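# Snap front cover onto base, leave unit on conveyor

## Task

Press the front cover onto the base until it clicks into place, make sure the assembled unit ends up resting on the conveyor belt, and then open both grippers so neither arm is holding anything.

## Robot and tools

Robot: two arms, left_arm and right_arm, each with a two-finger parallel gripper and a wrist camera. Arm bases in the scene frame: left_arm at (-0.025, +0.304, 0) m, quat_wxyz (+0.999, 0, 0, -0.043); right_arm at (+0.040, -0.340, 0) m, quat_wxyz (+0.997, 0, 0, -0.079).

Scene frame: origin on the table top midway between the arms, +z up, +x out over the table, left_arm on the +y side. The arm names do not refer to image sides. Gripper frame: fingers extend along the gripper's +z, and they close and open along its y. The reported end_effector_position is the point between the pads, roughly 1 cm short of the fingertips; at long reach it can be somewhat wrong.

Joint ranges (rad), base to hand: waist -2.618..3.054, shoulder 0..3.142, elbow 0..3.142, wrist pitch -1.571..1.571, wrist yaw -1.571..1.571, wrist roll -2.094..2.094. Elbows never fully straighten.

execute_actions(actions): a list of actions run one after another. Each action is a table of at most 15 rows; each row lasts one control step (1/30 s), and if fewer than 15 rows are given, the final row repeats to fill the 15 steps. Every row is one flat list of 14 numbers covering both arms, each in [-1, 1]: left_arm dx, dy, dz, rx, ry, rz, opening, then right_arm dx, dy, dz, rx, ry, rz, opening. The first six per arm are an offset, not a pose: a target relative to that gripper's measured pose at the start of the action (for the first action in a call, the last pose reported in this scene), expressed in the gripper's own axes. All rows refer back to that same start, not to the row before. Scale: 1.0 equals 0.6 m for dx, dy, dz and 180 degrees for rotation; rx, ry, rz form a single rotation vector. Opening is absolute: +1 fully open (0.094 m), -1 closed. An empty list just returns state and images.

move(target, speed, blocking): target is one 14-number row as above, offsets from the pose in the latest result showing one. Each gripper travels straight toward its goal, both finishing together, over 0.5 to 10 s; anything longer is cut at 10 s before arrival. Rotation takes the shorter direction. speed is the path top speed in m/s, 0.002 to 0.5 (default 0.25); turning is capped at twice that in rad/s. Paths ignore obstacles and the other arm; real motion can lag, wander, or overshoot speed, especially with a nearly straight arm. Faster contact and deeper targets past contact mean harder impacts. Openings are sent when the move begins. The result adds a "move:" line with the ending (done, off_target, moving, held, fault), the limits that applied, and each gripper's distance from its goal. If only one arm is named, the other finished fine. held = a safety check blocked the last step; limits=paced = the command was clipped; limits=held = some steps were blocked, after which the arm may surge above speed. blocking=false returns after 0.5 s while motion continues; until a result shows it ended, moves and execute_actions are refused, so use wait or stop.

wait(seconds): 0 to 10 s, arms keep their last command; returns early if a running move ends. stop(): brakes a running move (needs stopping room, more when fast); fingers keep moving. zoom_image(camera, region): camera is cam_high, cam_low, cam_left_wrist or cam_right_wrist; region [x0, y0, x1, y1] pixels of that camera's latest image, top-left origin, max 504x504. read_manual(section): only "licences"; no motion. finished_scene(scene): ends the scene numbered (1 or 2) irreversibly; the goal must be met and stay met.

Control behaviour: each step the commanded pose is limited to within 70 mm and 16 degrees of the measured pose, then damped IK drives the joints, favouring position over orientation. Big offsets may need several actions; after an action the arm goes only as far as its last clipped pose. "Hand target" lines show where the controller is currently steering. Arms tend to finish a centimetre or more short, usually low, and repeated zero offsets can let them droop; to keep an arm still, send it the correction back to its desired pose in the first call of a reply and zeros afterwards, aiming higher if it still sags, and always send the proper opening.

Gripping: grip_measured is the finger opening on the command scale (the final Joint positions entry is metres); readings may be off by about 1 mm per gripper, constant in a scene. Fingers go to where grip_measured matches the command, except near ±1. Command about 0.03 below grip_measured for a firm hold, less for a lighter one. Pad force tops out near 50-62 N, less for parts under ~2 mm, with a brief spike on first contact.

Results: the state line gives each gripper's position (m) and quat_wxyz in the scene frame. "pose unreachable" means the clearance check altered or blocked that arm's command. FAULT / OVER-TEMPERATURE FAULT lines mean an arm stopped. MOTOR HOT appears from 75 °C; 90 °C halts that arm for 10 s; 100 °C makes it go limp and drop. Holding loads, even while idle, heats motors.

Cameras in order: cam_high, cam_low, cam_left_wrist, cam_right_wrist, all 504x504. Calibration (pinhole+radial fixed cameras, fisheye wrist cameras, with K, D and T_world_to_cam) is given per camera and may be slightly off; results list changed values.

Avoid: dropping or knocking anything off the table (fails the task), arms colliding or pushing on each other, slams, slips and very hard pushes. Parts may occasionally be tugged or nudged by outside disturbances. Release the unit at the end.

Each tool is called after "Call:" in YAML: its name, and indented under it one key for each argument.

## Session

Call:
execute_actions:
  actions: []

Scene clock: 0.00 s.
left_arm: end_effector_position=(+0.4641, +0.4697, +0.2389) grip_measured=+1.000 end_effector_quat_wxyz=(+0.300, +0.520, +0.501, +0.623) | right_arm: end_effector_position=(+0.1851, -0.3902, +0.1473) grip_measured=+1.000 end_effector_quat_wxyz=(-0.040, +0.348, +0.936, -0.026)
Joint positions: left_arm=[0.414 1.696 0.91  0.743 0.011 1.927 0.094] | right_arm=[-0.127  1.198  1.078 -1.534  0.046  0.429  0.094]
Joint velocities: left_arm=[-0.002 -0.017  0.022  0.022  0.007  0.007  0.   ] | right_arm=[ 0.007 -0.017 -0.017 -0.007  0.007 -0.095  0.   ]
Motor temperatures (°C, as the motors report them): left_arm=[23 25 26 26 25 22] | right_arm=[25 27 25 28 23 24]
Hand target (left_arm): +0.464, +0.470, +0.244; +0.304, +0.516, +0.501, +0.624
Hand target (right_arm): +0.187, -0.391, +0.150; -0.032, +0.349, +0.936, -0.027
camera_calibration (this result's frames):
cam_left_wrist: T_world_to_cam=[[-0.130678, 0.393916, -0.909809, 0.0980689], [-0.666175, 0.644752, 0.37484, -0.0476119], [0.734257, 0.655076, 0.178162, -0.575441], [0, 0, 0, 1]] pos_world=[0.403619, 0.369024, 0.209592]
cam_right_wrist: T_world_to_cam=[[-0.554655, -0.831927, 0.0159662, -0.216262], [-0.682925, 0.466108, 0.562456, 0.258205], [-0.475365, 0.301066, -0.826673, 0.42625], [0, 0, 0, 1]] pos_world=[0.259008, -0.428595, 0.210593]

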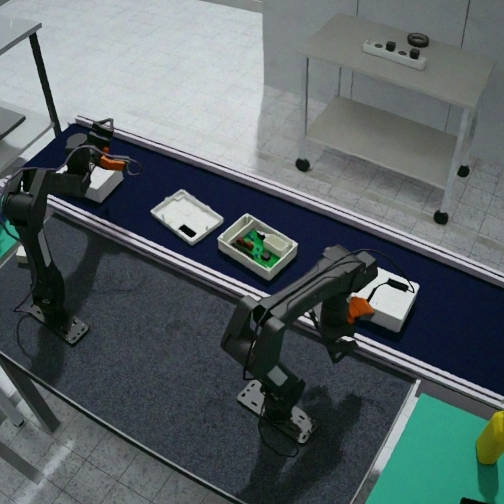

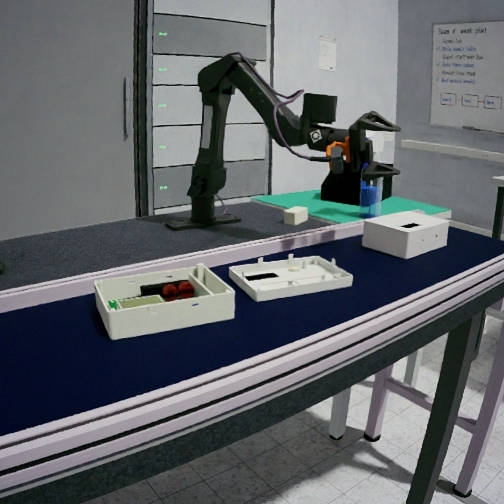

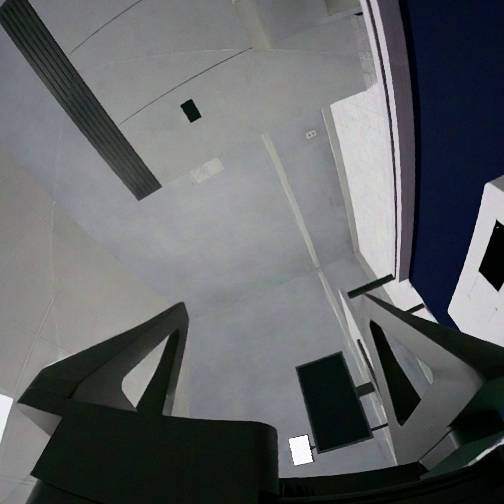

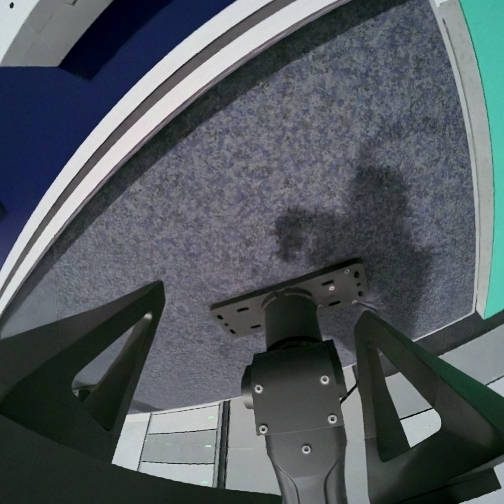

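Call:
zoom_image:
  camera: "cam_high"
  region: [140, 175, 310, 295]

Call:
zoom_image:
  camera: "cam_low"
  region: [80, 200, 460, 350]

Region (140, 175, 310, 295) of cam_high's 504x504 image, scaled by 2.965, with more detail than that image has; it fills the top 356 rows of this view, and the rest is white.

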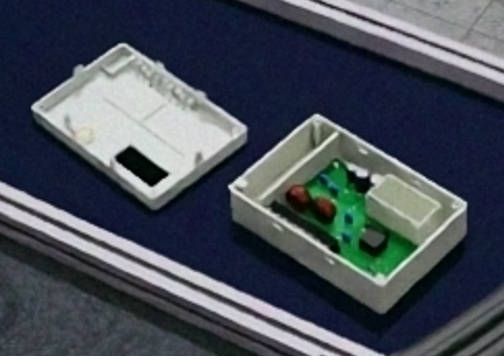

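Region (80, 200, 460, 350) of cam_low's 504x504 image, scaled by 1.326, with more detail than that image has; it fills the top 199 rows of this view, and the rest is white.

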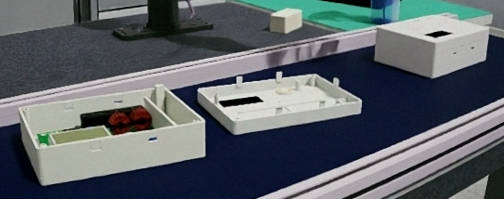

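Call:
move:
  target: [-0.262,0.086,-0.23,0,0,-0.55,1,0.168,0.271,-0.095,0,0,-0.53,1]
  speed: 0.45

Scene clock: 5.53 s.
left_arm: end_effector_position=(+0.3911, +0.2675, +0.2328) grip_measured=+1.000 end_effector_quat_wxyz=(+0.666, -0.036, +0.723, +0.179) | right_arm: end_effector_position=(+0.2234, -0.2073, +0.1940) grip_measured=+1.000 end_effector_quat_wxyz=(+0.006, -0.447, +0.894, +0.014)
Joint positions: left_arm=[-0.272  1.416  0.618  0.735 -0.67   0.174  0.094] | right_arm=[ 0.761  1.413  1.425 -1.567 -0.026 -0.325  0.094]
Joint velocities: left_arm=[-0.007 -0.002  0.002 -0.081  0.037  0.022  0.   ] | right_arm=[-0.002  0.002  0.007 -0.007 -0.051 -0.051  0.   ]
Motor temperatures (°C, as the motors report them): left_arm=[23 26 26 27 25 22] | right_arm=[25 27 25 28 24 24]
Hand target (left_arm): +0.387, +0.267, +0.239; +0.669, -0.043, +0.721, +0.176
Hand target (right_arm): +0.224, -0.200, +0.199; +0.011, -0.457, +0.889, +0.022
Off the commanded pose (left_arm): 0.009 m, 1 deg.
Off the commanded pose (right_arm): 0.008 m, 6 deg.
joint sent to its limit (right arm) — the command would take joint 4 (wrist pitch) past its lower limit, so that joint was sent only as far as its limit.
move: off_target (right_arm)
camera_calibration (this result's frames):
cam_left_wrist: T_world_to_cam=[[0.318696, -0.904661, -0.282881, 0.18826], [-0.538252, 0.0729282, -0.839623, 0.422044], [0.780204, 0.419846, -0.463693, -0.19399], [0, 0, 0, 1]] pos_world=[0.31852, 0.220979, 0.317661]
cam_right_wrist: T_world_to_cam=[[0.867381, -0.492778, -0.0694316, -0.274359], [-0.402918, -0.777291, 0.483193, -0.132114], [-0.292076, -0.391137, -0.872756, 0.252497], [0, 0, 0, 1]] pos_world=[0.258491, -0.139128, 0.265156]

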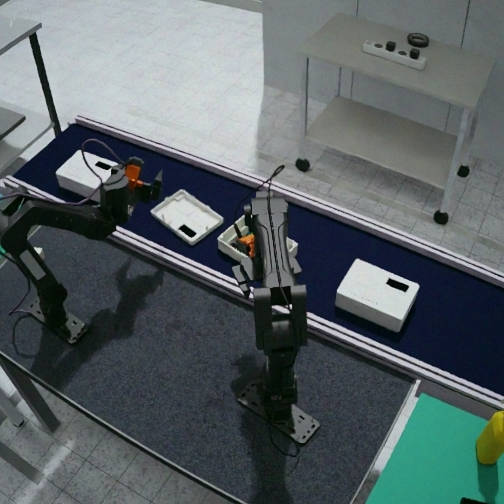

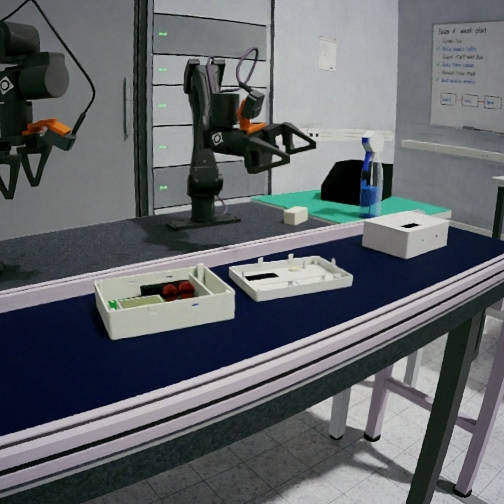

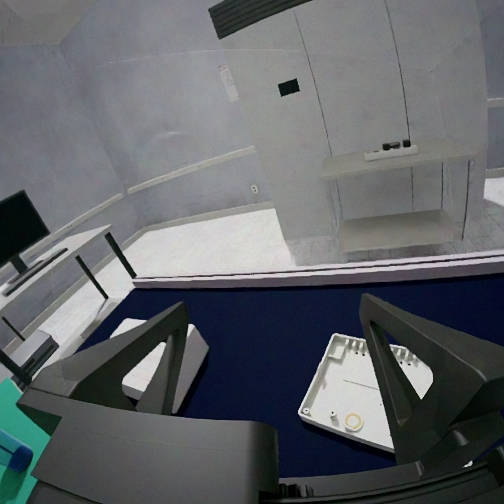

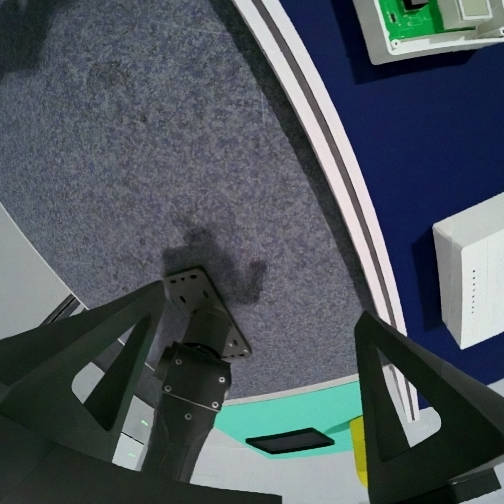

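Call:
move:
  target: [0.188,-0.16,-0.009,-0.205,0.469,-0.314,0.0,-0.233,0.181,-0.008,0.364,-0.404,-0.420,1]
  speed: 0.45

Scene clock: 10.17 s.
left_arm: end_effector_position=(+0.4021, +0.1957, +0.0957) grip_measured=+0.003 end_effector_quat_wxyz=(-0.001, -0.627, +0.779, -0.004) | right_arm: end_effector_position=(+0.2219, -0.0267, +0.2153) grip_measured=+1.000 end_effector_quat_wxyz=(+0.688, -0.673, +0.194, -0.190)
Joint positions: left_arm=[-0.162  2.265  2.114 -1.416  0.007 -1.601  0.047] | right_arm=[ 1.221  1.138  0.273  0.884  0.041 -1.561  0.094]
Joint velocities: left_arm=[-0.007 -0.002  0.017  0.022 -0.022 -0.022  0.   ] | right_arm=[ 0.032 -0.012 -0.007 -0.022  0.007 -0.037  0.   ]
Motor temperatures (°C, as the motors report them): left_arm=[23 27 26 27 25 22] | right_arm=[25 27 26 28 24 24]
Hand target (left_arm): +0.402, +0.198, +0.098; -0.004, -0.632, +0.775, -0.001
Hand target (right_arm): +0.223, -0.029, +0.207; +0.683, -0.678, +0.194, -0.189
Off the commanded pose (left_arm): 0.007 m, 1 deg.
Off the commanded pose (right_arm): 0.012 m, 2 deg.
move: off_target (right_arm)
camera_calibration (this result's frames):
cam_left_wrist: T_world_to_cam=[[0.95794, -0.285047, -0.0331566, -0.321164], [-0.239778, -0.85853, 0.453246, 0.256626], [-0.157662, -0.426232, -0.890769, 0.347615], [0, 0, 0, 1]] pos_world=[0.423995, 0.27694, 0.182681]
cam_right_wrist: T_world_to_cam=[[-0.0799113, 0.0893673, 0.992788, -0.185571], [0.46227, -0.879074, 0.11634, -0.118337], [0.883131, 0.468233, 0.0289362, -0.0906433], [0, 0, 0, 1]] pos_world=[0.119924, -0.0450005, 0.200623]

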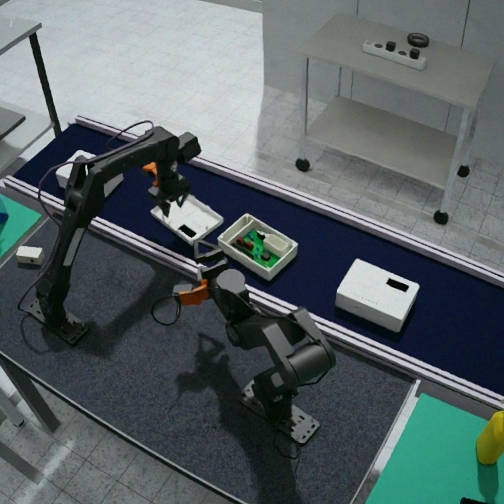

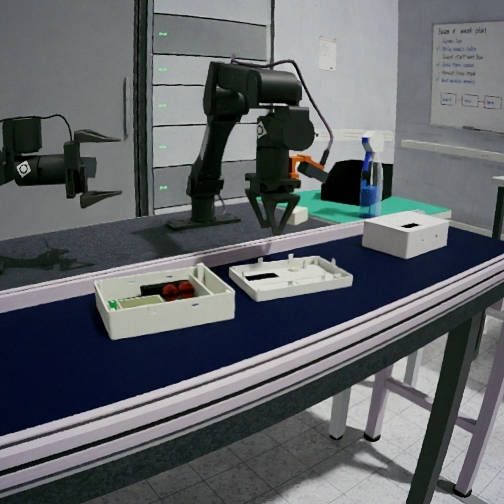

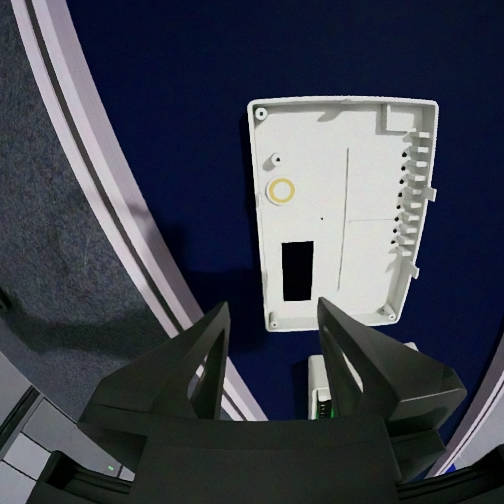

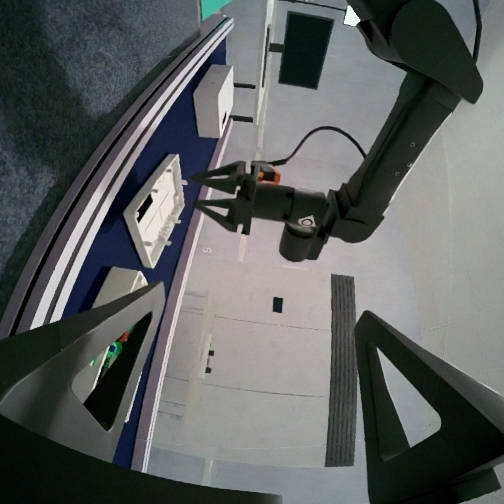

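Call:
move:
  target: [-0.025,0.005,0.113,0,0,0,-0.5,0,0,0,0,0,0,1]
  speed: 0.1

Scene clock: 12.00 s.
left_arm: end_effector_position=(+0.4008, +0.2076, +0.0294) grip_measured=-0.497 end_effector_quat_wxyz=(-0.003, -0.626, +0.780, -0.002) | right_arm: end_effector_position=(+0.2217, -0.0267, +0.2158) grip_measured=+1.000 end_effector_quat_wxyz=(+0.689, -0.673, +0.193, -0.190)
Joint positions: left_arm=[-0.136  2.265  1.85  -1.157  0.007 -1.574  0.024] | right_arm=[ 1.221  1.138  0.273  0.886  0.04  -1.561  0.094]
Joint velocities: left_arm=[-0.007 -0.007 -0.002  0.022 -0.066 -0.007 -0.001] | right_arm=[-0.012  0.012 -0.002 -0.007  0.022 -0.007  0.   ]
Motor temperatures (°C, as the motors report them): left_arm=[23 27 27 27 25 22] | right_arm=[25 27 26 29 24 24]
Hand target (left_arm): +0.402, +0.212, +0.028; -0.001, -0.626, +0.779, -0.004
Hand target (right_arm): +0.222, -0.027, +0.215; +0.688, -0.673, +0.194, -0.190
Off the commanded pose (left_arm): 0.004 m, 0 deg.
Off the commanded pose (right_arm): 0.000 m, 0 deg.
move: done
camera_calibration (this result's frames):
cam_left_wrist: T_world_to_cam=[[0.957227, -0.286845, -0.0378994, -0.317901], [-0.239277, -0.858432, 0.453697, 0.296401], [-0.162675, -0.425222, -0.89035, 0.2952], [0, 0, 0, 1]] pos_world=[0.423246, 0.288777, 0.116307]
cam_right_wrist: T_world_to_cam=[[-0.0809137, 0.087659, 0.992859, -0.185896], [0.462832, -0.878913, 0.115318, -0.11818], [0.882746, 0.468857, 0.0305447, -0.0908254], [0, 0, 0, 1]] pos_world=[0.119832, -0.0449906, 0.200971]

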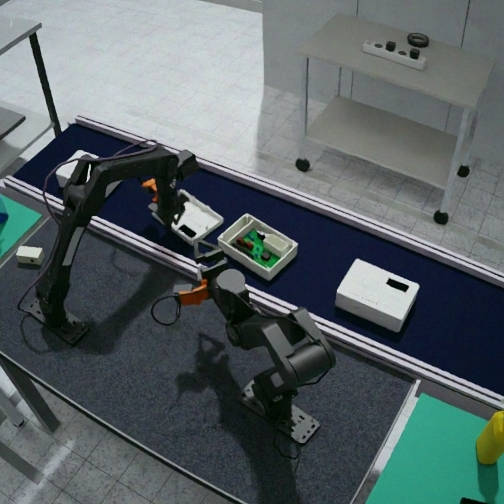

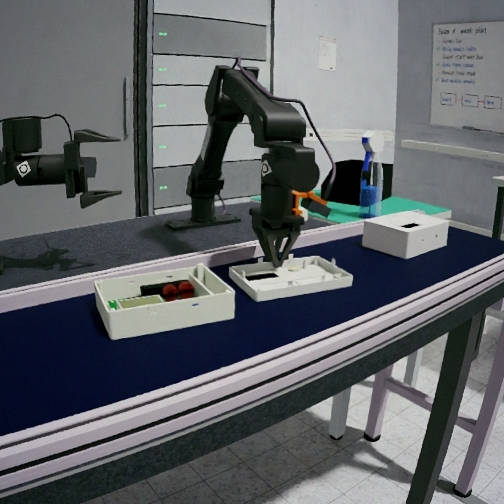

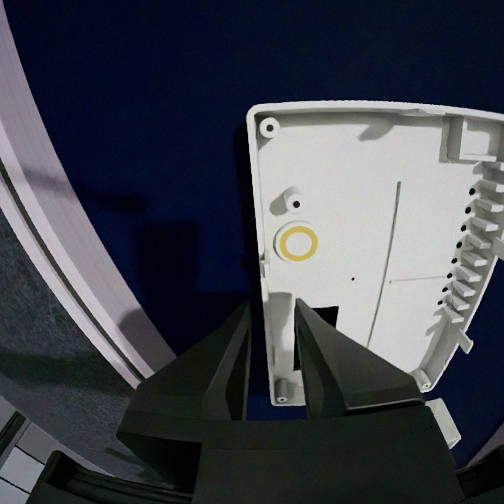

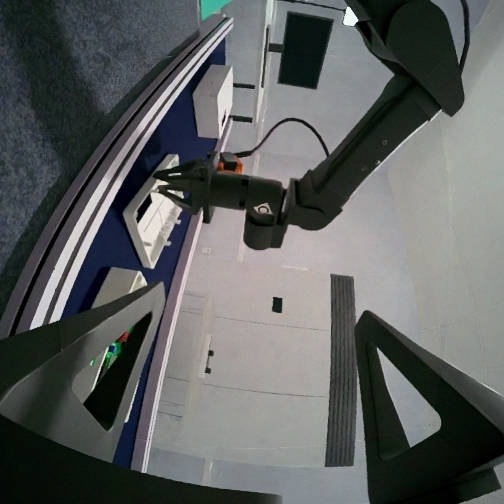

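Go slightly lower and close.

Call:
move:
  target: [0,0,0.008,0,0,0,-0.5,0,0,0,0,0,0,1]
  speed: 0.05

Call:
move:
  target: [0,0,0,0,0,0,-1,0,0,0,0,0,0,1]
  speed: 0.05

Scene clock: 12.83 s.
left_arm: end_effector_position=(+0.4022, +0.2073, +0.0294) grip_measured=-0.497 end_effector_quat_wxyz=(-0.001, -0.626, +0.780, -0.004) | right_arm: end_effector_position=(+0.2217, -0.0267, +0.2158) grip_measured=+1.000 end_effector_quat_wxyz=(+0.689, -0.673, +0.193, -0.190)
Joint positions: left_arm=[-0.136  2.265  1.85  -1.151  0.007 -1.574  0.024] | right_arm=[ 1.221  1.138  0.273  0.886  0.04  -1.561  0.094]
Joint velocities: left_arm=[-0.022 -0.012  0.012 -0.022  0.051 -0.007  0.001] | right_arm=[ 0.002  0.007 -0.002 -0.007 -0.022  0.037  0.   ]
Motor temperatures (°C, as the motors report them): left_arm=[23 27 27 27 25 22] | right_arm=[25 27 26 29 24 24]
Hand target (left_arm): +0.401, +0.208, +0.025; -0.003, -0.626, +0.780, -0.002
Hand target (right_arm): +0.222, -0.027, +0.216; +0.689, -0.673, +0.193, -0.190
Off the commanded pose (left_arm): 0.005 m, 0 deg.
Off the commanded pose (right_arm): 0.000 m, 0 deg.
move: done
camera_calibration (this result's frames):
cam_left_wrist: T_world_to_cam=[[0.957423, -0.286889, -0.0321947, -0.319556], [-0.241809, -0.857863, 0.453432, 0.297372], [-0.157703, -0.426341, -0.890709, 0.293538], [0, 0, 0, 1]] pos_world=[0.424149, 0.288574, 0.116331]
cam_right_wrist: T_world_to_cam=[[-0.0809137, 0.087659, 0.992859, -0.185896], [0.462832, -0.878913, 0.115318, -0.11818], [0.882746, 0.468857, 0.0305447, -0.0908254], [0, 0, 0, 1]] pos_world=[0.119832, -0.0449906, 0.200971]

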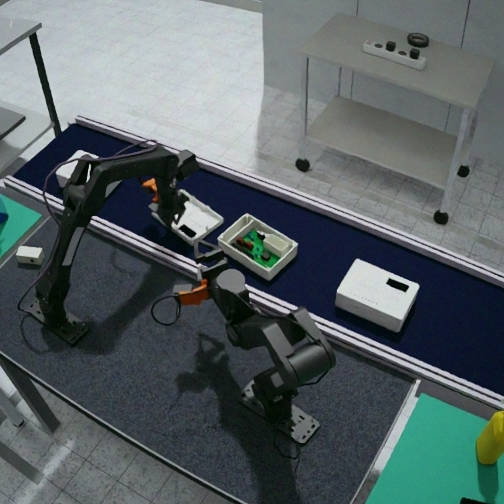

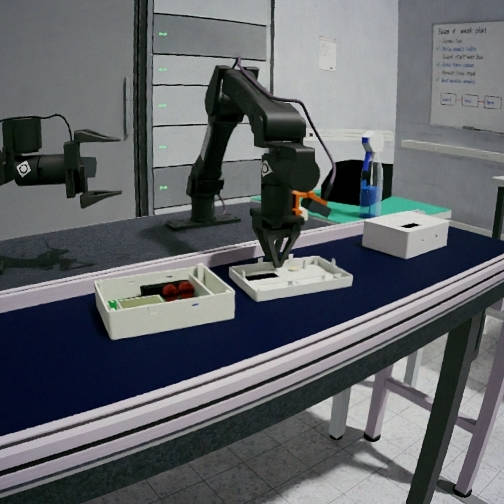

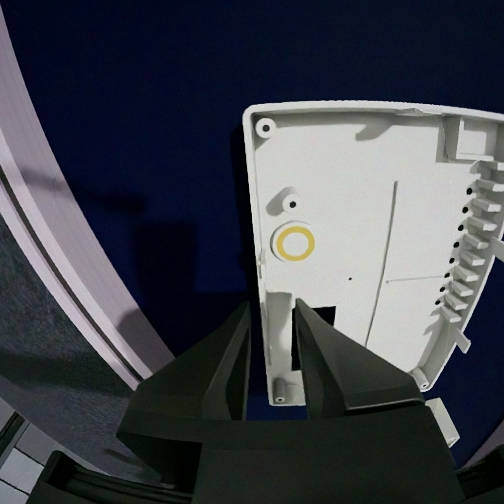

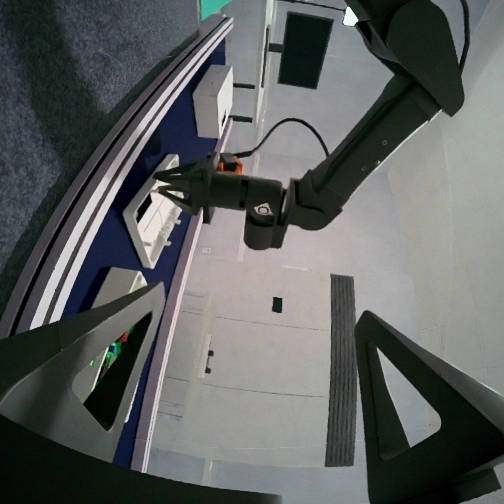

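Scene clock: 13.33 s.
left_arm: end_effector_position=(+0.4023, +0.2073, +0.0294) grip_measured=-0.974 end_effector_quat_wxyz=(-0.001, -0.626, +0.780, -0.004) | right_arm: end_effector_position=(+0.2217, -0.0267, +0.2158) grip_measured=+1.000 end_effector_quat_wxyz=(+0.689, -0.673, +0.193, -0.190)
Joint positions: left_arm=[-0.136  2.265  1.85  -1.15   0.007 -1.574  0.001] | right_arm=[ 1.221  1.138  0.273  0.886  0.04  -1.561  0.094]
Joint velocities: left_arm=[-0.012  0.002  0.002 -0.037  0.022  0.051 -0.001] | right_arm=[ 0.002 -0.007 -0.002 -0.081 -0.066 -0.037  0.   ]
Motor temperatures (°C, as the motors report them): left_arm=[23 27 27 27 25 22] | right_arm=[25 27 26 29 24 24]
Hand target (left_arm): +0.402, +0.207, +0.029; -0.001, -0.626, +0.780, -0.004
Hand target (right_arm): +0.222, -0.027, +0.216; +0.689, -0.673, +0.193, -0.190
Off the commanded pose (left_arm): 0.000 m, 0 deg.
Off the commanded pose (right_arm): 0.000 m, 0 deg.
move: done
camera_calibration (this result's frames):
cam_left_wrist: T_world_to_cam=[[0.957435, -0.286892, -0.0318144, -0.319666], [-0.241978, -0.857825, 0.453413, 0.297437], [-0.157372, -0.426415, -0.890732, 0.293427], [0, 0, 0, 1]] pos_world=[0.424209, 0.288561, 0.116333]
cam_right_wrist: T_world_to_cam=[[-0.0809137, 0.087659, 0.992859, -0.185896], [0.462832, -0.878913, 0.115318, -0.11818], [0.882746, 0.468857, 0.0305447, -0.0908254], [0, 0, 0, 1]] pos_world=[0.119832, -0.0449906, 0.200971]

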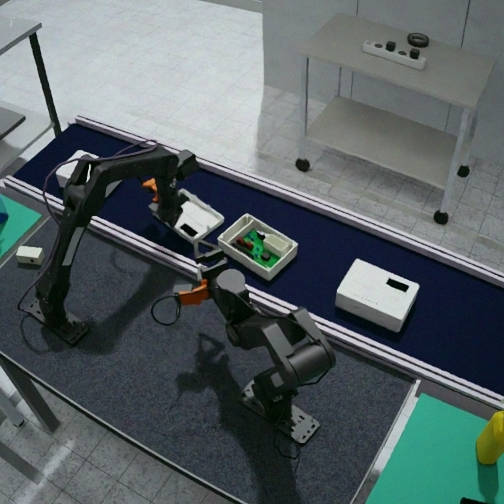

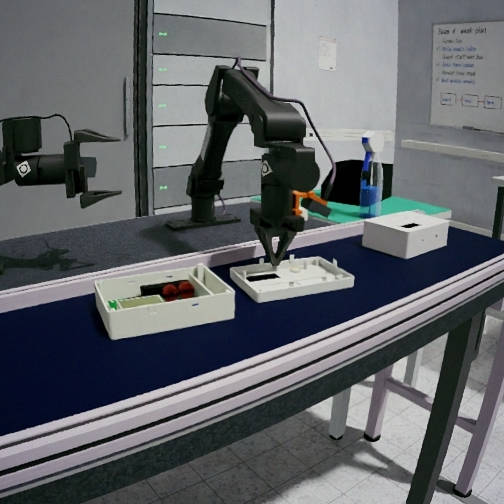

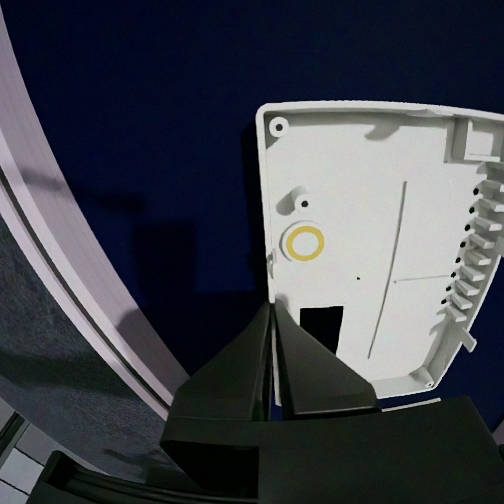

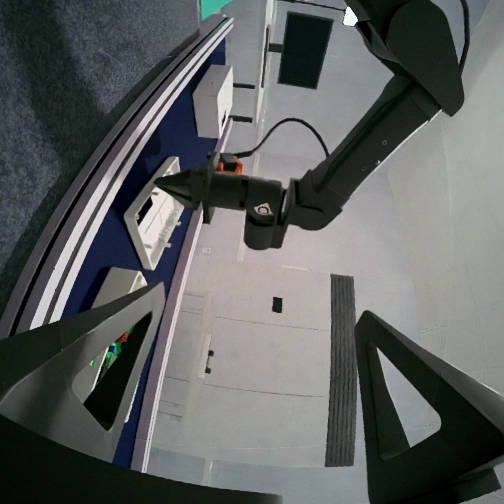

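Call:
move:
  target: [0,0.03,-0.14,0,0,0,-1,0,0.13,0,0,0,0,1]
  speed: 0.08

Scene clock: 15.23 s.
left_arm: end_effector_position=(+0.3840, +0.2114, +0.0994) grip_measured=-0.974 end_effector_quat_wxyz=(-0.009, -0.626, +0.780, +0.006) | right_arm: end_effector_position=(+0.2247, -0.0214, +0.1415) grip_measured=+1.000 end_effector_quat_wxyz=(+0.687, -0.675, +0.194, -0.189)
Joint positions: left_arm=[-0.136  2.189  2.005 -1.407  0.007 -1.574  0.001] | right_arm=[ 1.221  1.69   0.154  1.551  0.04  -1.561  0.094]
Joint velocities: left_arm=[ 0.002 -0.007 -0.007 -0.066 -0.037 -0.022  0.   ] | right_arm=[-0.012  0.002  0.012 -0.007 -0.007  0.007  0.   ]
Motor temperatures (°C, as the motors report them): left_arm=[23 28 27 27 25 22] | right_arm=[25 27 26 30 24 24]
Hand target (left_arm): +0.385, +0.211, +0.113; -0.001, -0.626, +0.780, -0.004
Hand target (right_arm): +0.221, -0.024, +0.137; +0.683, -0.679, +0.195, -0.188
Off the commanded pose (left_arm): 0.014 m, 1 deg.
Off the commanded pose (right_arm): 0.006 m, 0 deg.
joint sent to its limit (right arm) — the command would take joint 4 (wrist pitch) past its upper limit, so that joint was sent only as far as its limit.
move: off_target (left_arm)
camera_calibration (this result's frames):
cam_left_wrist: T_world_to_cam=[[0.956302, -0.286637, -0.0576648, -0.295815], [-0.230488, -0.86041, 0.4545, 0.260811], [-0.179892, -0.421349, -0.888878, 0.362084], [0, 0, 0, 1]] pos_world=[0.408139, 0.292176, 0.186252]
cam_right_wrist: T_world_to_cam=[[-0.077964, 0.0929519, 0.992614, -0.112902], [0.463179, -0.87829, 0.118626, -0.106883], [0.882829, 0.469006, 0.0254216, -0.0929018], [0, 0, 0, 1]] pos_world=[0.12272, -0.0398081, 0.127109]

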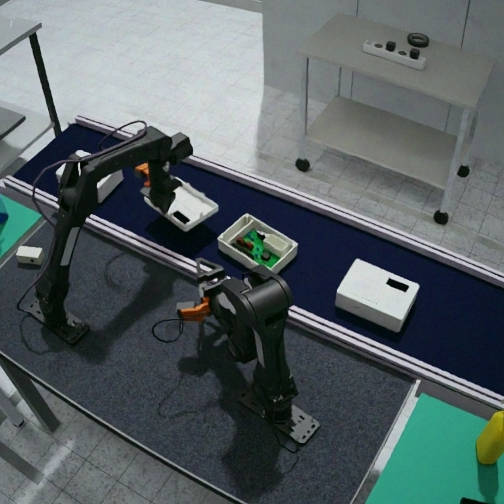

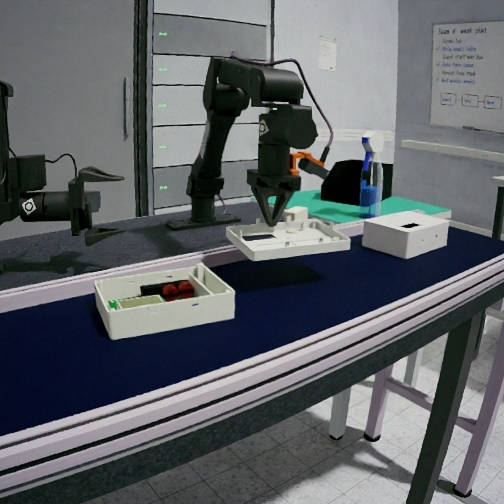

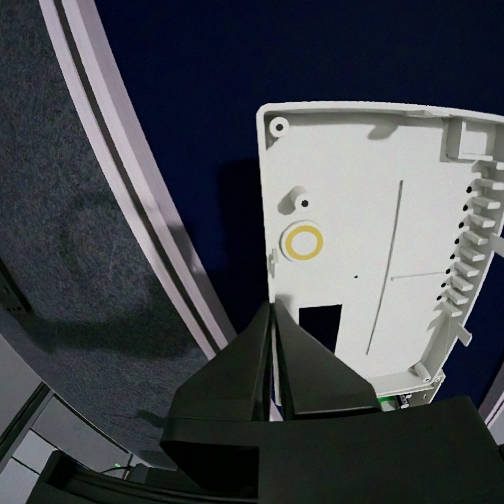

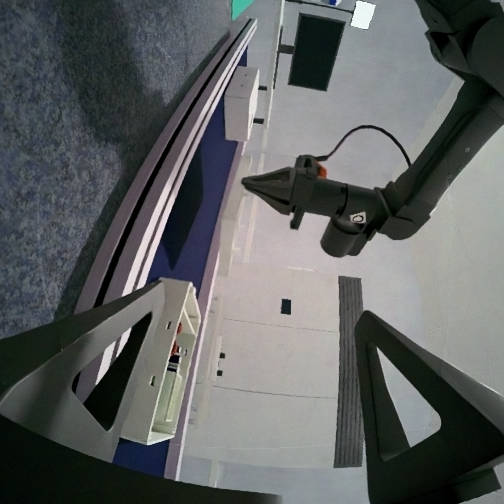

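Call:
move:
  target: [0.041,0.0405,-0.058,0,0,0.606,-1,0,0,0,0,0,0,1]
  speed: 0.3

Scene clock: 19.27 s.
left_arm: end_effector_position=(+0.3614, +0.1950, +0.1249) grip_measured=-0.975 end_effector_quat_wxyz=(-0.015, +0.262, +0.965, -0.003) | right_arm: end_effector_position=(+0.2247, -0.0214, +0.1419) grip_measured=+1.000 end_effector_quat_wxyz=(+0.687, -0.674, +0.194, -0.190)
Joint positions: left_arm=[-0.189  2.125  2.005 -1.48   0.007  0.257  0.001] | right_arm=[ 1.221  1.69   0.154  1.552  0.04  -1.561  0.094]
Joint velocities: left_arm=[ 0.012  0.007  0.002 -0.007 -0.007  0.037 -0.001] | right_arm=[-0.007 -0.017  0.027 -0.007 -0.066  0.022  0.   ]
Motor temperatures (°C, as the motors report them): left_arm=[23 29 27 26 25 22] | right_arm=[25 27 26 30 24 24]
Hand target (left_arm): +0.356, +0.192, +0.135; -0.010, +0.272, +0.962, -0.004
Hand target (right_arm): +0.225, -0.021, +0.142; +0.687, -0.675, +0.194, -0.189
Off the commanded pose (left_arm): 0.012 m, 1 deg.
Off the commanded pose (right_arm): 0.000 m, 0 deg.
move: off_target (left_arm)
camera_calibration (this result's frames):
cam_left_wrist: T_world_to_cam=[[-0.567579, -0.823033, -0.0217139, 0.373366], [-0.732032, 0.492402, 0.470817, 0.1453], [-0.376806, 0.283121, -0.881963, 0.306722], [0, 0, 0, 1]] pos_world=[0.433854, 0.148907, 0.210215]
cam_right_wrist: T_world_to_cam=[[-0.0787013, 0.0916288, 0.992678, -0.11315], [0.463091, -0.878447, 0.117799, -0.106797], [0.882809, 0.468972, 0.0267025, -0.093085], [0, 0, 0, 1]] pos_world=[0.122728, -0.0397936, 0.127388]

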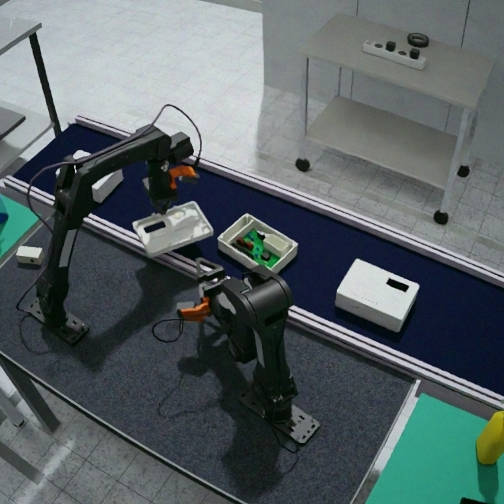

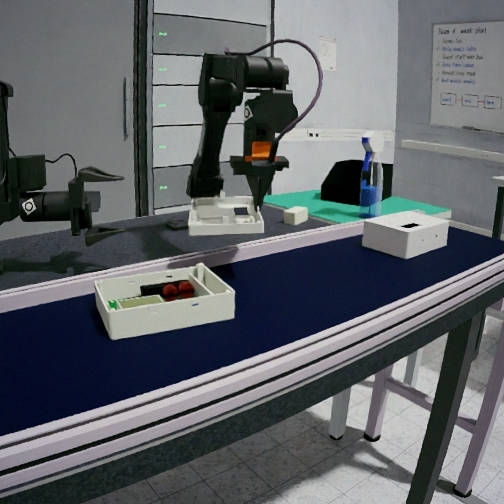

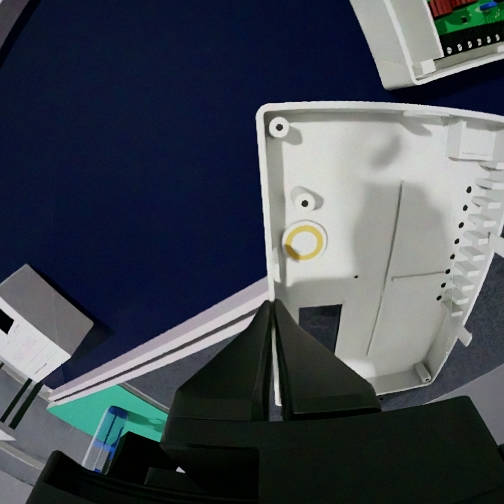

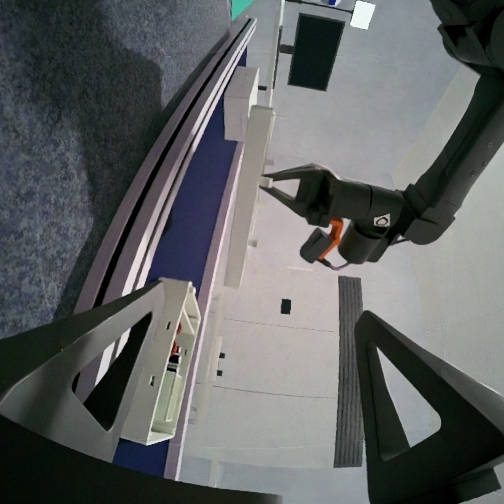

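Call:
move:
  target: [0,0,-0.012,0,0,0,-1,0.0155,0.023,0.203,0,0,0,0.3]
  speed: 0.15

Scene clock: 20.87 s.
left_arm: end_effector_position=(+0.3604, +0.1953, +0.1280) grip_measured=-0.975 end_effector_quat_wxyz=(-0.016, +0.263, +0.965, -0.003) | right_arm: end_effector_position=(+0.2882, +0.0749, +0.1294) grip_measured=+0.302 end_effector_quat_wxyz=(+0.687, -0.674, +0.194, -0.190)
Joint positions: left_arm=[-0.189  2.125  2.017 -1.495  0.007  0.259  0.001] | right_arm=[ 1.193  2.018  0.618  1.416  0.013 -1.561  0.061]
Joint velocities: left_arm=[-0.012 -0.007  0.012  0.037 -0.007 -0.051  0.   ] | right_arm=[ 0.002 -0.022 -0.002 -0.066  0.081 -0.007  0.   ]
Motor temperatures (°C, as the motors report them): left_arm=[23 29 27 26 25 22] | right_arm=[25 27 26 31 24 24]
Hand target (left_arm): +0.362, +0.195, +0.132; -0.015, +0.262, +0.965, -0.003
Hand target (right_arm): +0.295, +0.078, +0.129; +0.687, -0.674, +0.193, -0.190
Off the commanded pose (left_arm): 0.004 m, 0 deg.
Off the commanded pose (right_arm): 0.009 m, 0 deg.
move: done
camera_calibration (this result's frames):
cam_left_wrist: T_world_to_cam=[[-0.569515, -0.821718, -0.0207832, 0.373414], [-0.729689, 0.493768, 0.473019, 0.141579], [-0.378426, 0.284557, -0.880807, 0.309129], [0, 0, 0, 1]] pos_world=[0.432956, 0.148969, 0.213074]
cam_right_wrist: T_world_to_cam=[[-0.0790434, 0.0918764, 0.992628, -0.104482], [0.462708, -0.8786, 0.118168, -0.0500566], [0.88298, 0.468638, 0.0269355, -0.194], [0, 0, 0, 1]] pos_world=[0.186201, 0.0565355, 0.114853]

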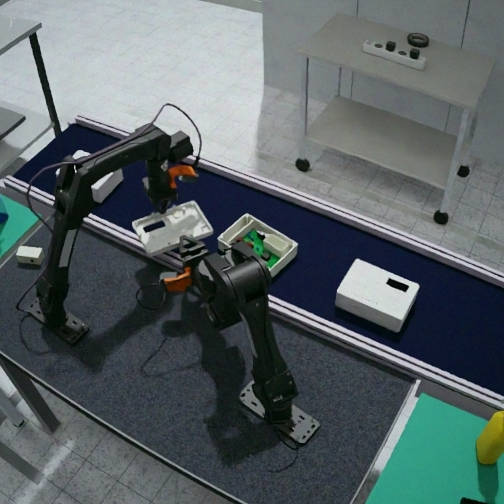

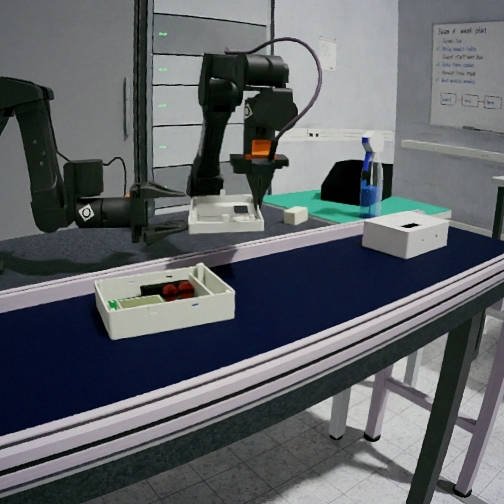

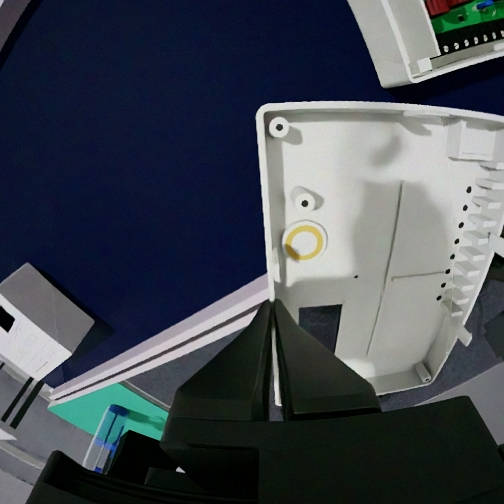

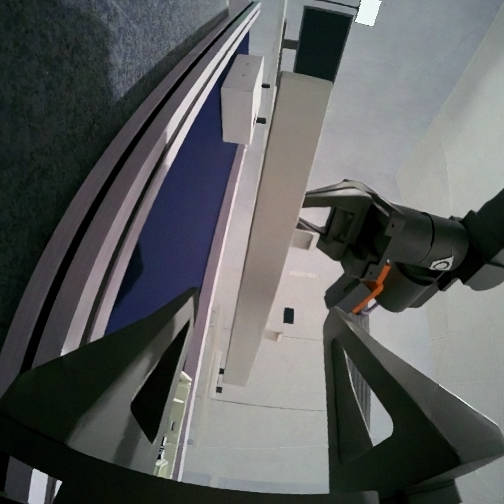

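Call:
move:
  target: [0,0,-0.006,0,0,0,-1,0,0,0.053,0,0,0,0.0]
  speed: 0.08

Scene clock: 21.97 s.
left_arm: end_effector_position=(+0.3603, +0.1953, +0.1280) grip_measured=-0.975 end_effector_quat_wxyz=(-0.016, +0.263, +0.965, -0.003) | right_arm: end_effector_position=(+0.3010, +0.0966, +0.1296) grip_measured=+0.002 end_effector_quat_wxyz=(+0.687, -0.674, +0.194, -0.190)
Joint positions: left_arm=[-0.189  2.125  2.017 -1.496  0.007  0.259  0.001] | right_arm=[ 1.193  2.068  0.727  1.356  0.013 -1.561  0.047]
Joint velocities: left_arm=[-0.002  0.002 -0.017 -0.037  0.007 -0.007  0.   ] | right_arm=[-0.007  0.002 -0.002 -0.007  0.007 -0.022 -0.001]
Motor temperatures (°C, as the motors report them): left_arm=[23 29 27 26 25 22] | right_arm=[25 27 26 31 24 24]
Hand target (left_arm): +0.360, +0.195, +0.132; -0.016, +0.263, +0.965, -0.003
Hand target (right_arm): +0.304, +0.102, +0.130; +0.687, -0.674, +0.194, -0.190
Off the commanded pose (left_arm): 0.004 m, 0 deg.
Off the commanded pose (right_arm): 0.007 m, 0 deg.
move: done
camera_calibration (this result's frames):
cam_left_wrist: T_world_to_cam=[[-0.569523, -0.821716, -0.0206587, 0.37337], [-0.729515, 0.493719, 0.473338, 0.141404], [-0.37875, 0.284647, -0.880639, 0.309167], [0, 0, 0, 1]] pos_world=[0.432896, 0.148986, 0.213046]
cam_right_wrist: T_world_to_cam=[[-0.0786565, 0.0925274, 0.992599, -0.105804], [0.462754, -0.878522, 0.118564, -0.037055], [0.88299, 0.468655, 0.026284, -0.215478], [0, 0, 0, 1]] pos_world=[0.19909, 0.0782212, 0.115077]

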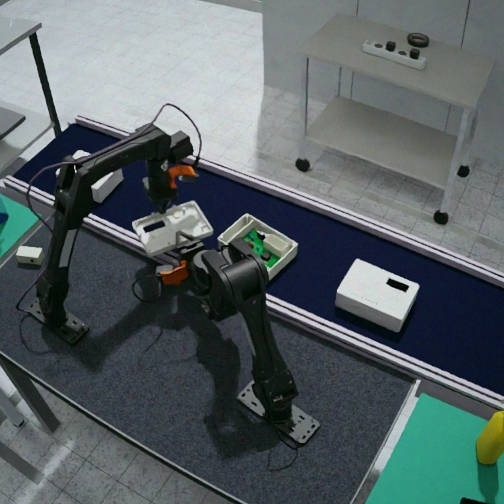

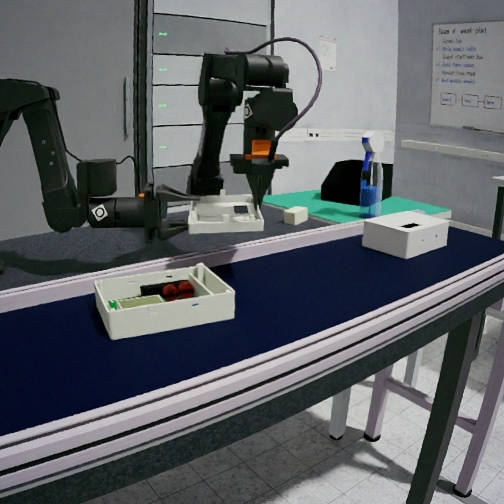

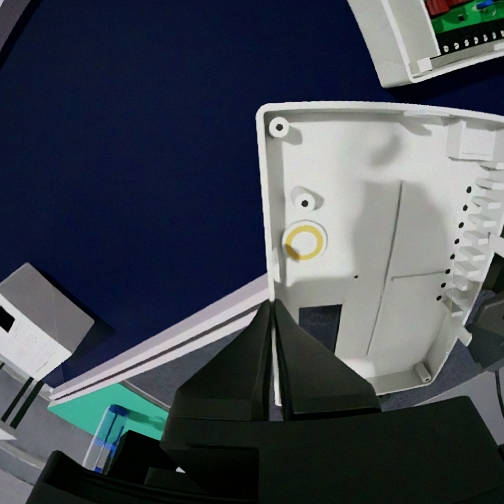

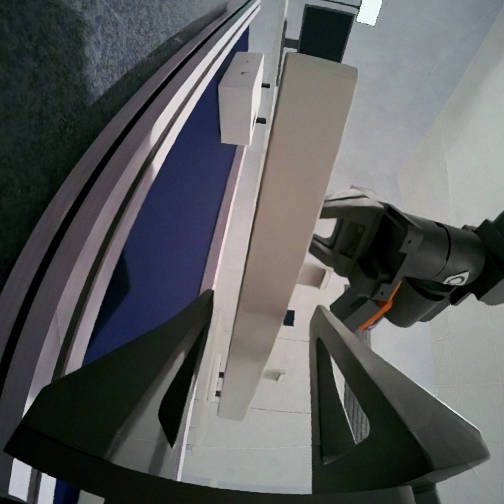

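Call:
move:
  target: [0,0,-0.006,0,0,0,-1,0,0,0.0,0,0,0,-0.5]
  speed: 0.08

Call:
zoom_image:
  camera: "cam_high"
  region: [110, 170, 250, 290]

Scene clock: 22.83 s.
left_arm: end_effector_position=(+0.3603, +0.1953, +0.1280) grip_measured=-0.975 end_effector_quat_wxyz=(-0.016, +0.263, +0.965, -0.003) | right_arm: end_effector_position=(+0.3010, +0.0966, +0.1294) grip_measured=-0.498 end_effector_quat_wxyz=(+0.686, -0.675, +0.194, -0.190)
Joint positions: left_arm=[-0.189  2.125  2.017 -1.496  0.007  0.259  0.001] | right_arm=[ 1.193  2.068  0.727  1.355  0.013 -1.561  0.024]
Joint velocities: left_arm=[ 0.002 -0.002 -0.007  0.066 -0.051  0.022  0.001] | right_arm=[ 0.007 -0.012  0.022 -0.022 -0.007 -0.051  0.   ]
Motor temperatures (°C, as the motors report them): left_arm=[23 29 27 26 25 22] | right_arm=[25 27 26 31 24 24]
Hand target (left_arm): +0.360, +0.195, +0.132; -0.016, +0.263, +0.965, -0.003
Hand target (right_arm): +0.301, +0.097, +0.130; +0.687, -0.674, +0.194, -0.190
Off the commanded pose (left_arm): 0.004 m, 0 deg.
Off the commanded pose (right_arm): 0.000 m, 0 deg.
move: done
camera_calibration (this result's frames):
cam_left_wrist: T_world_to_cam=[[-0.569523, -0.821716, -0.0206587, 0.37337], [-0.729515, 0.493719, 0.473338, 0.141404], [-0.37875, 0.284647, -0.880639, 0.309167], [0, 0, 0, 1]] pos_world=[0.432896, 0.148986, 0.213046]
cam_right_wrist: T_world_to_cam=[[-0.0782695, 0.0931784, 0.992568, -0.105791], [0.462801, -0.878444, 0.118959, -0.0371038], [0.883, 0.468672, 0.0256324, -0.215396], [0, 0, 0, 1]] pos_world=[0.199086, 0.078214, 0.11494]

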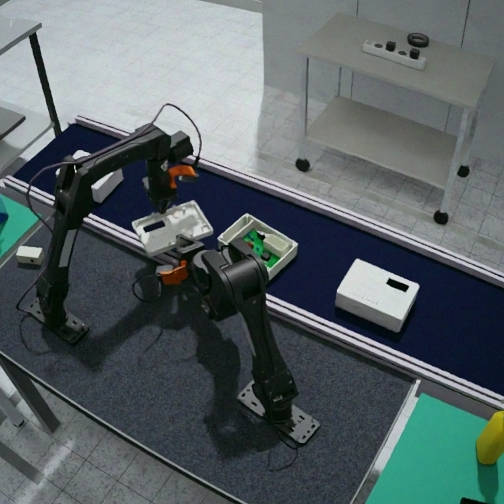

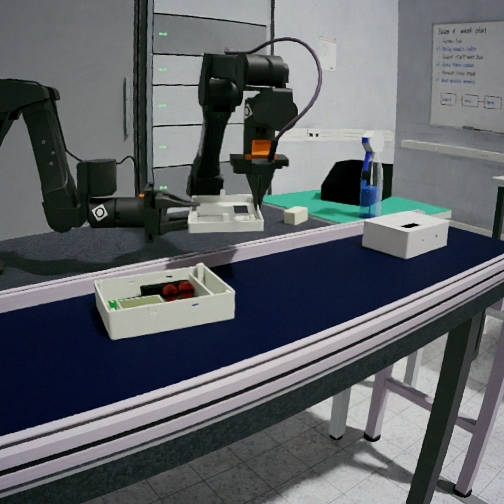

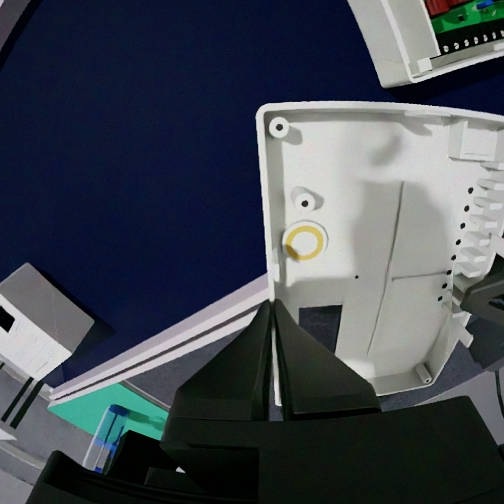

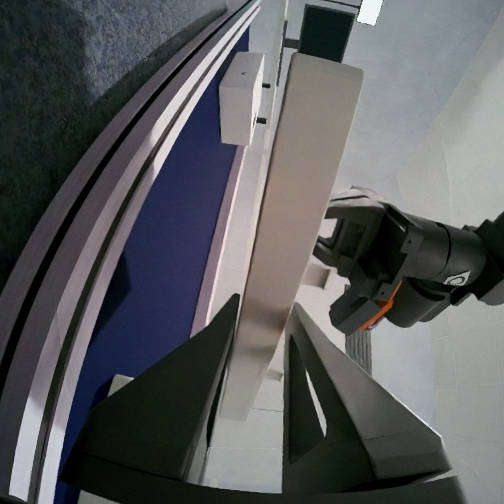

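Region (110, 170, 250, 290) of cam_high's 504x504 image, scaled by 3.600, with more detail than that image has; it fills the top 432 rows of this view, and the rest is white.

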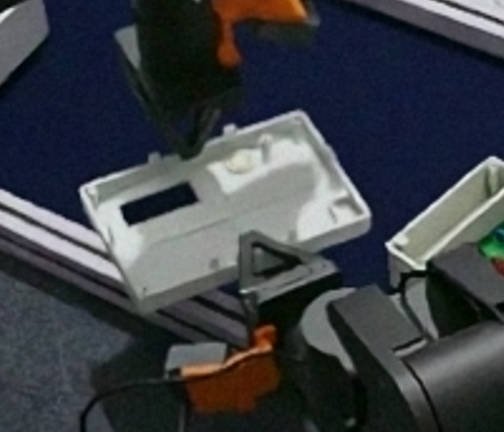

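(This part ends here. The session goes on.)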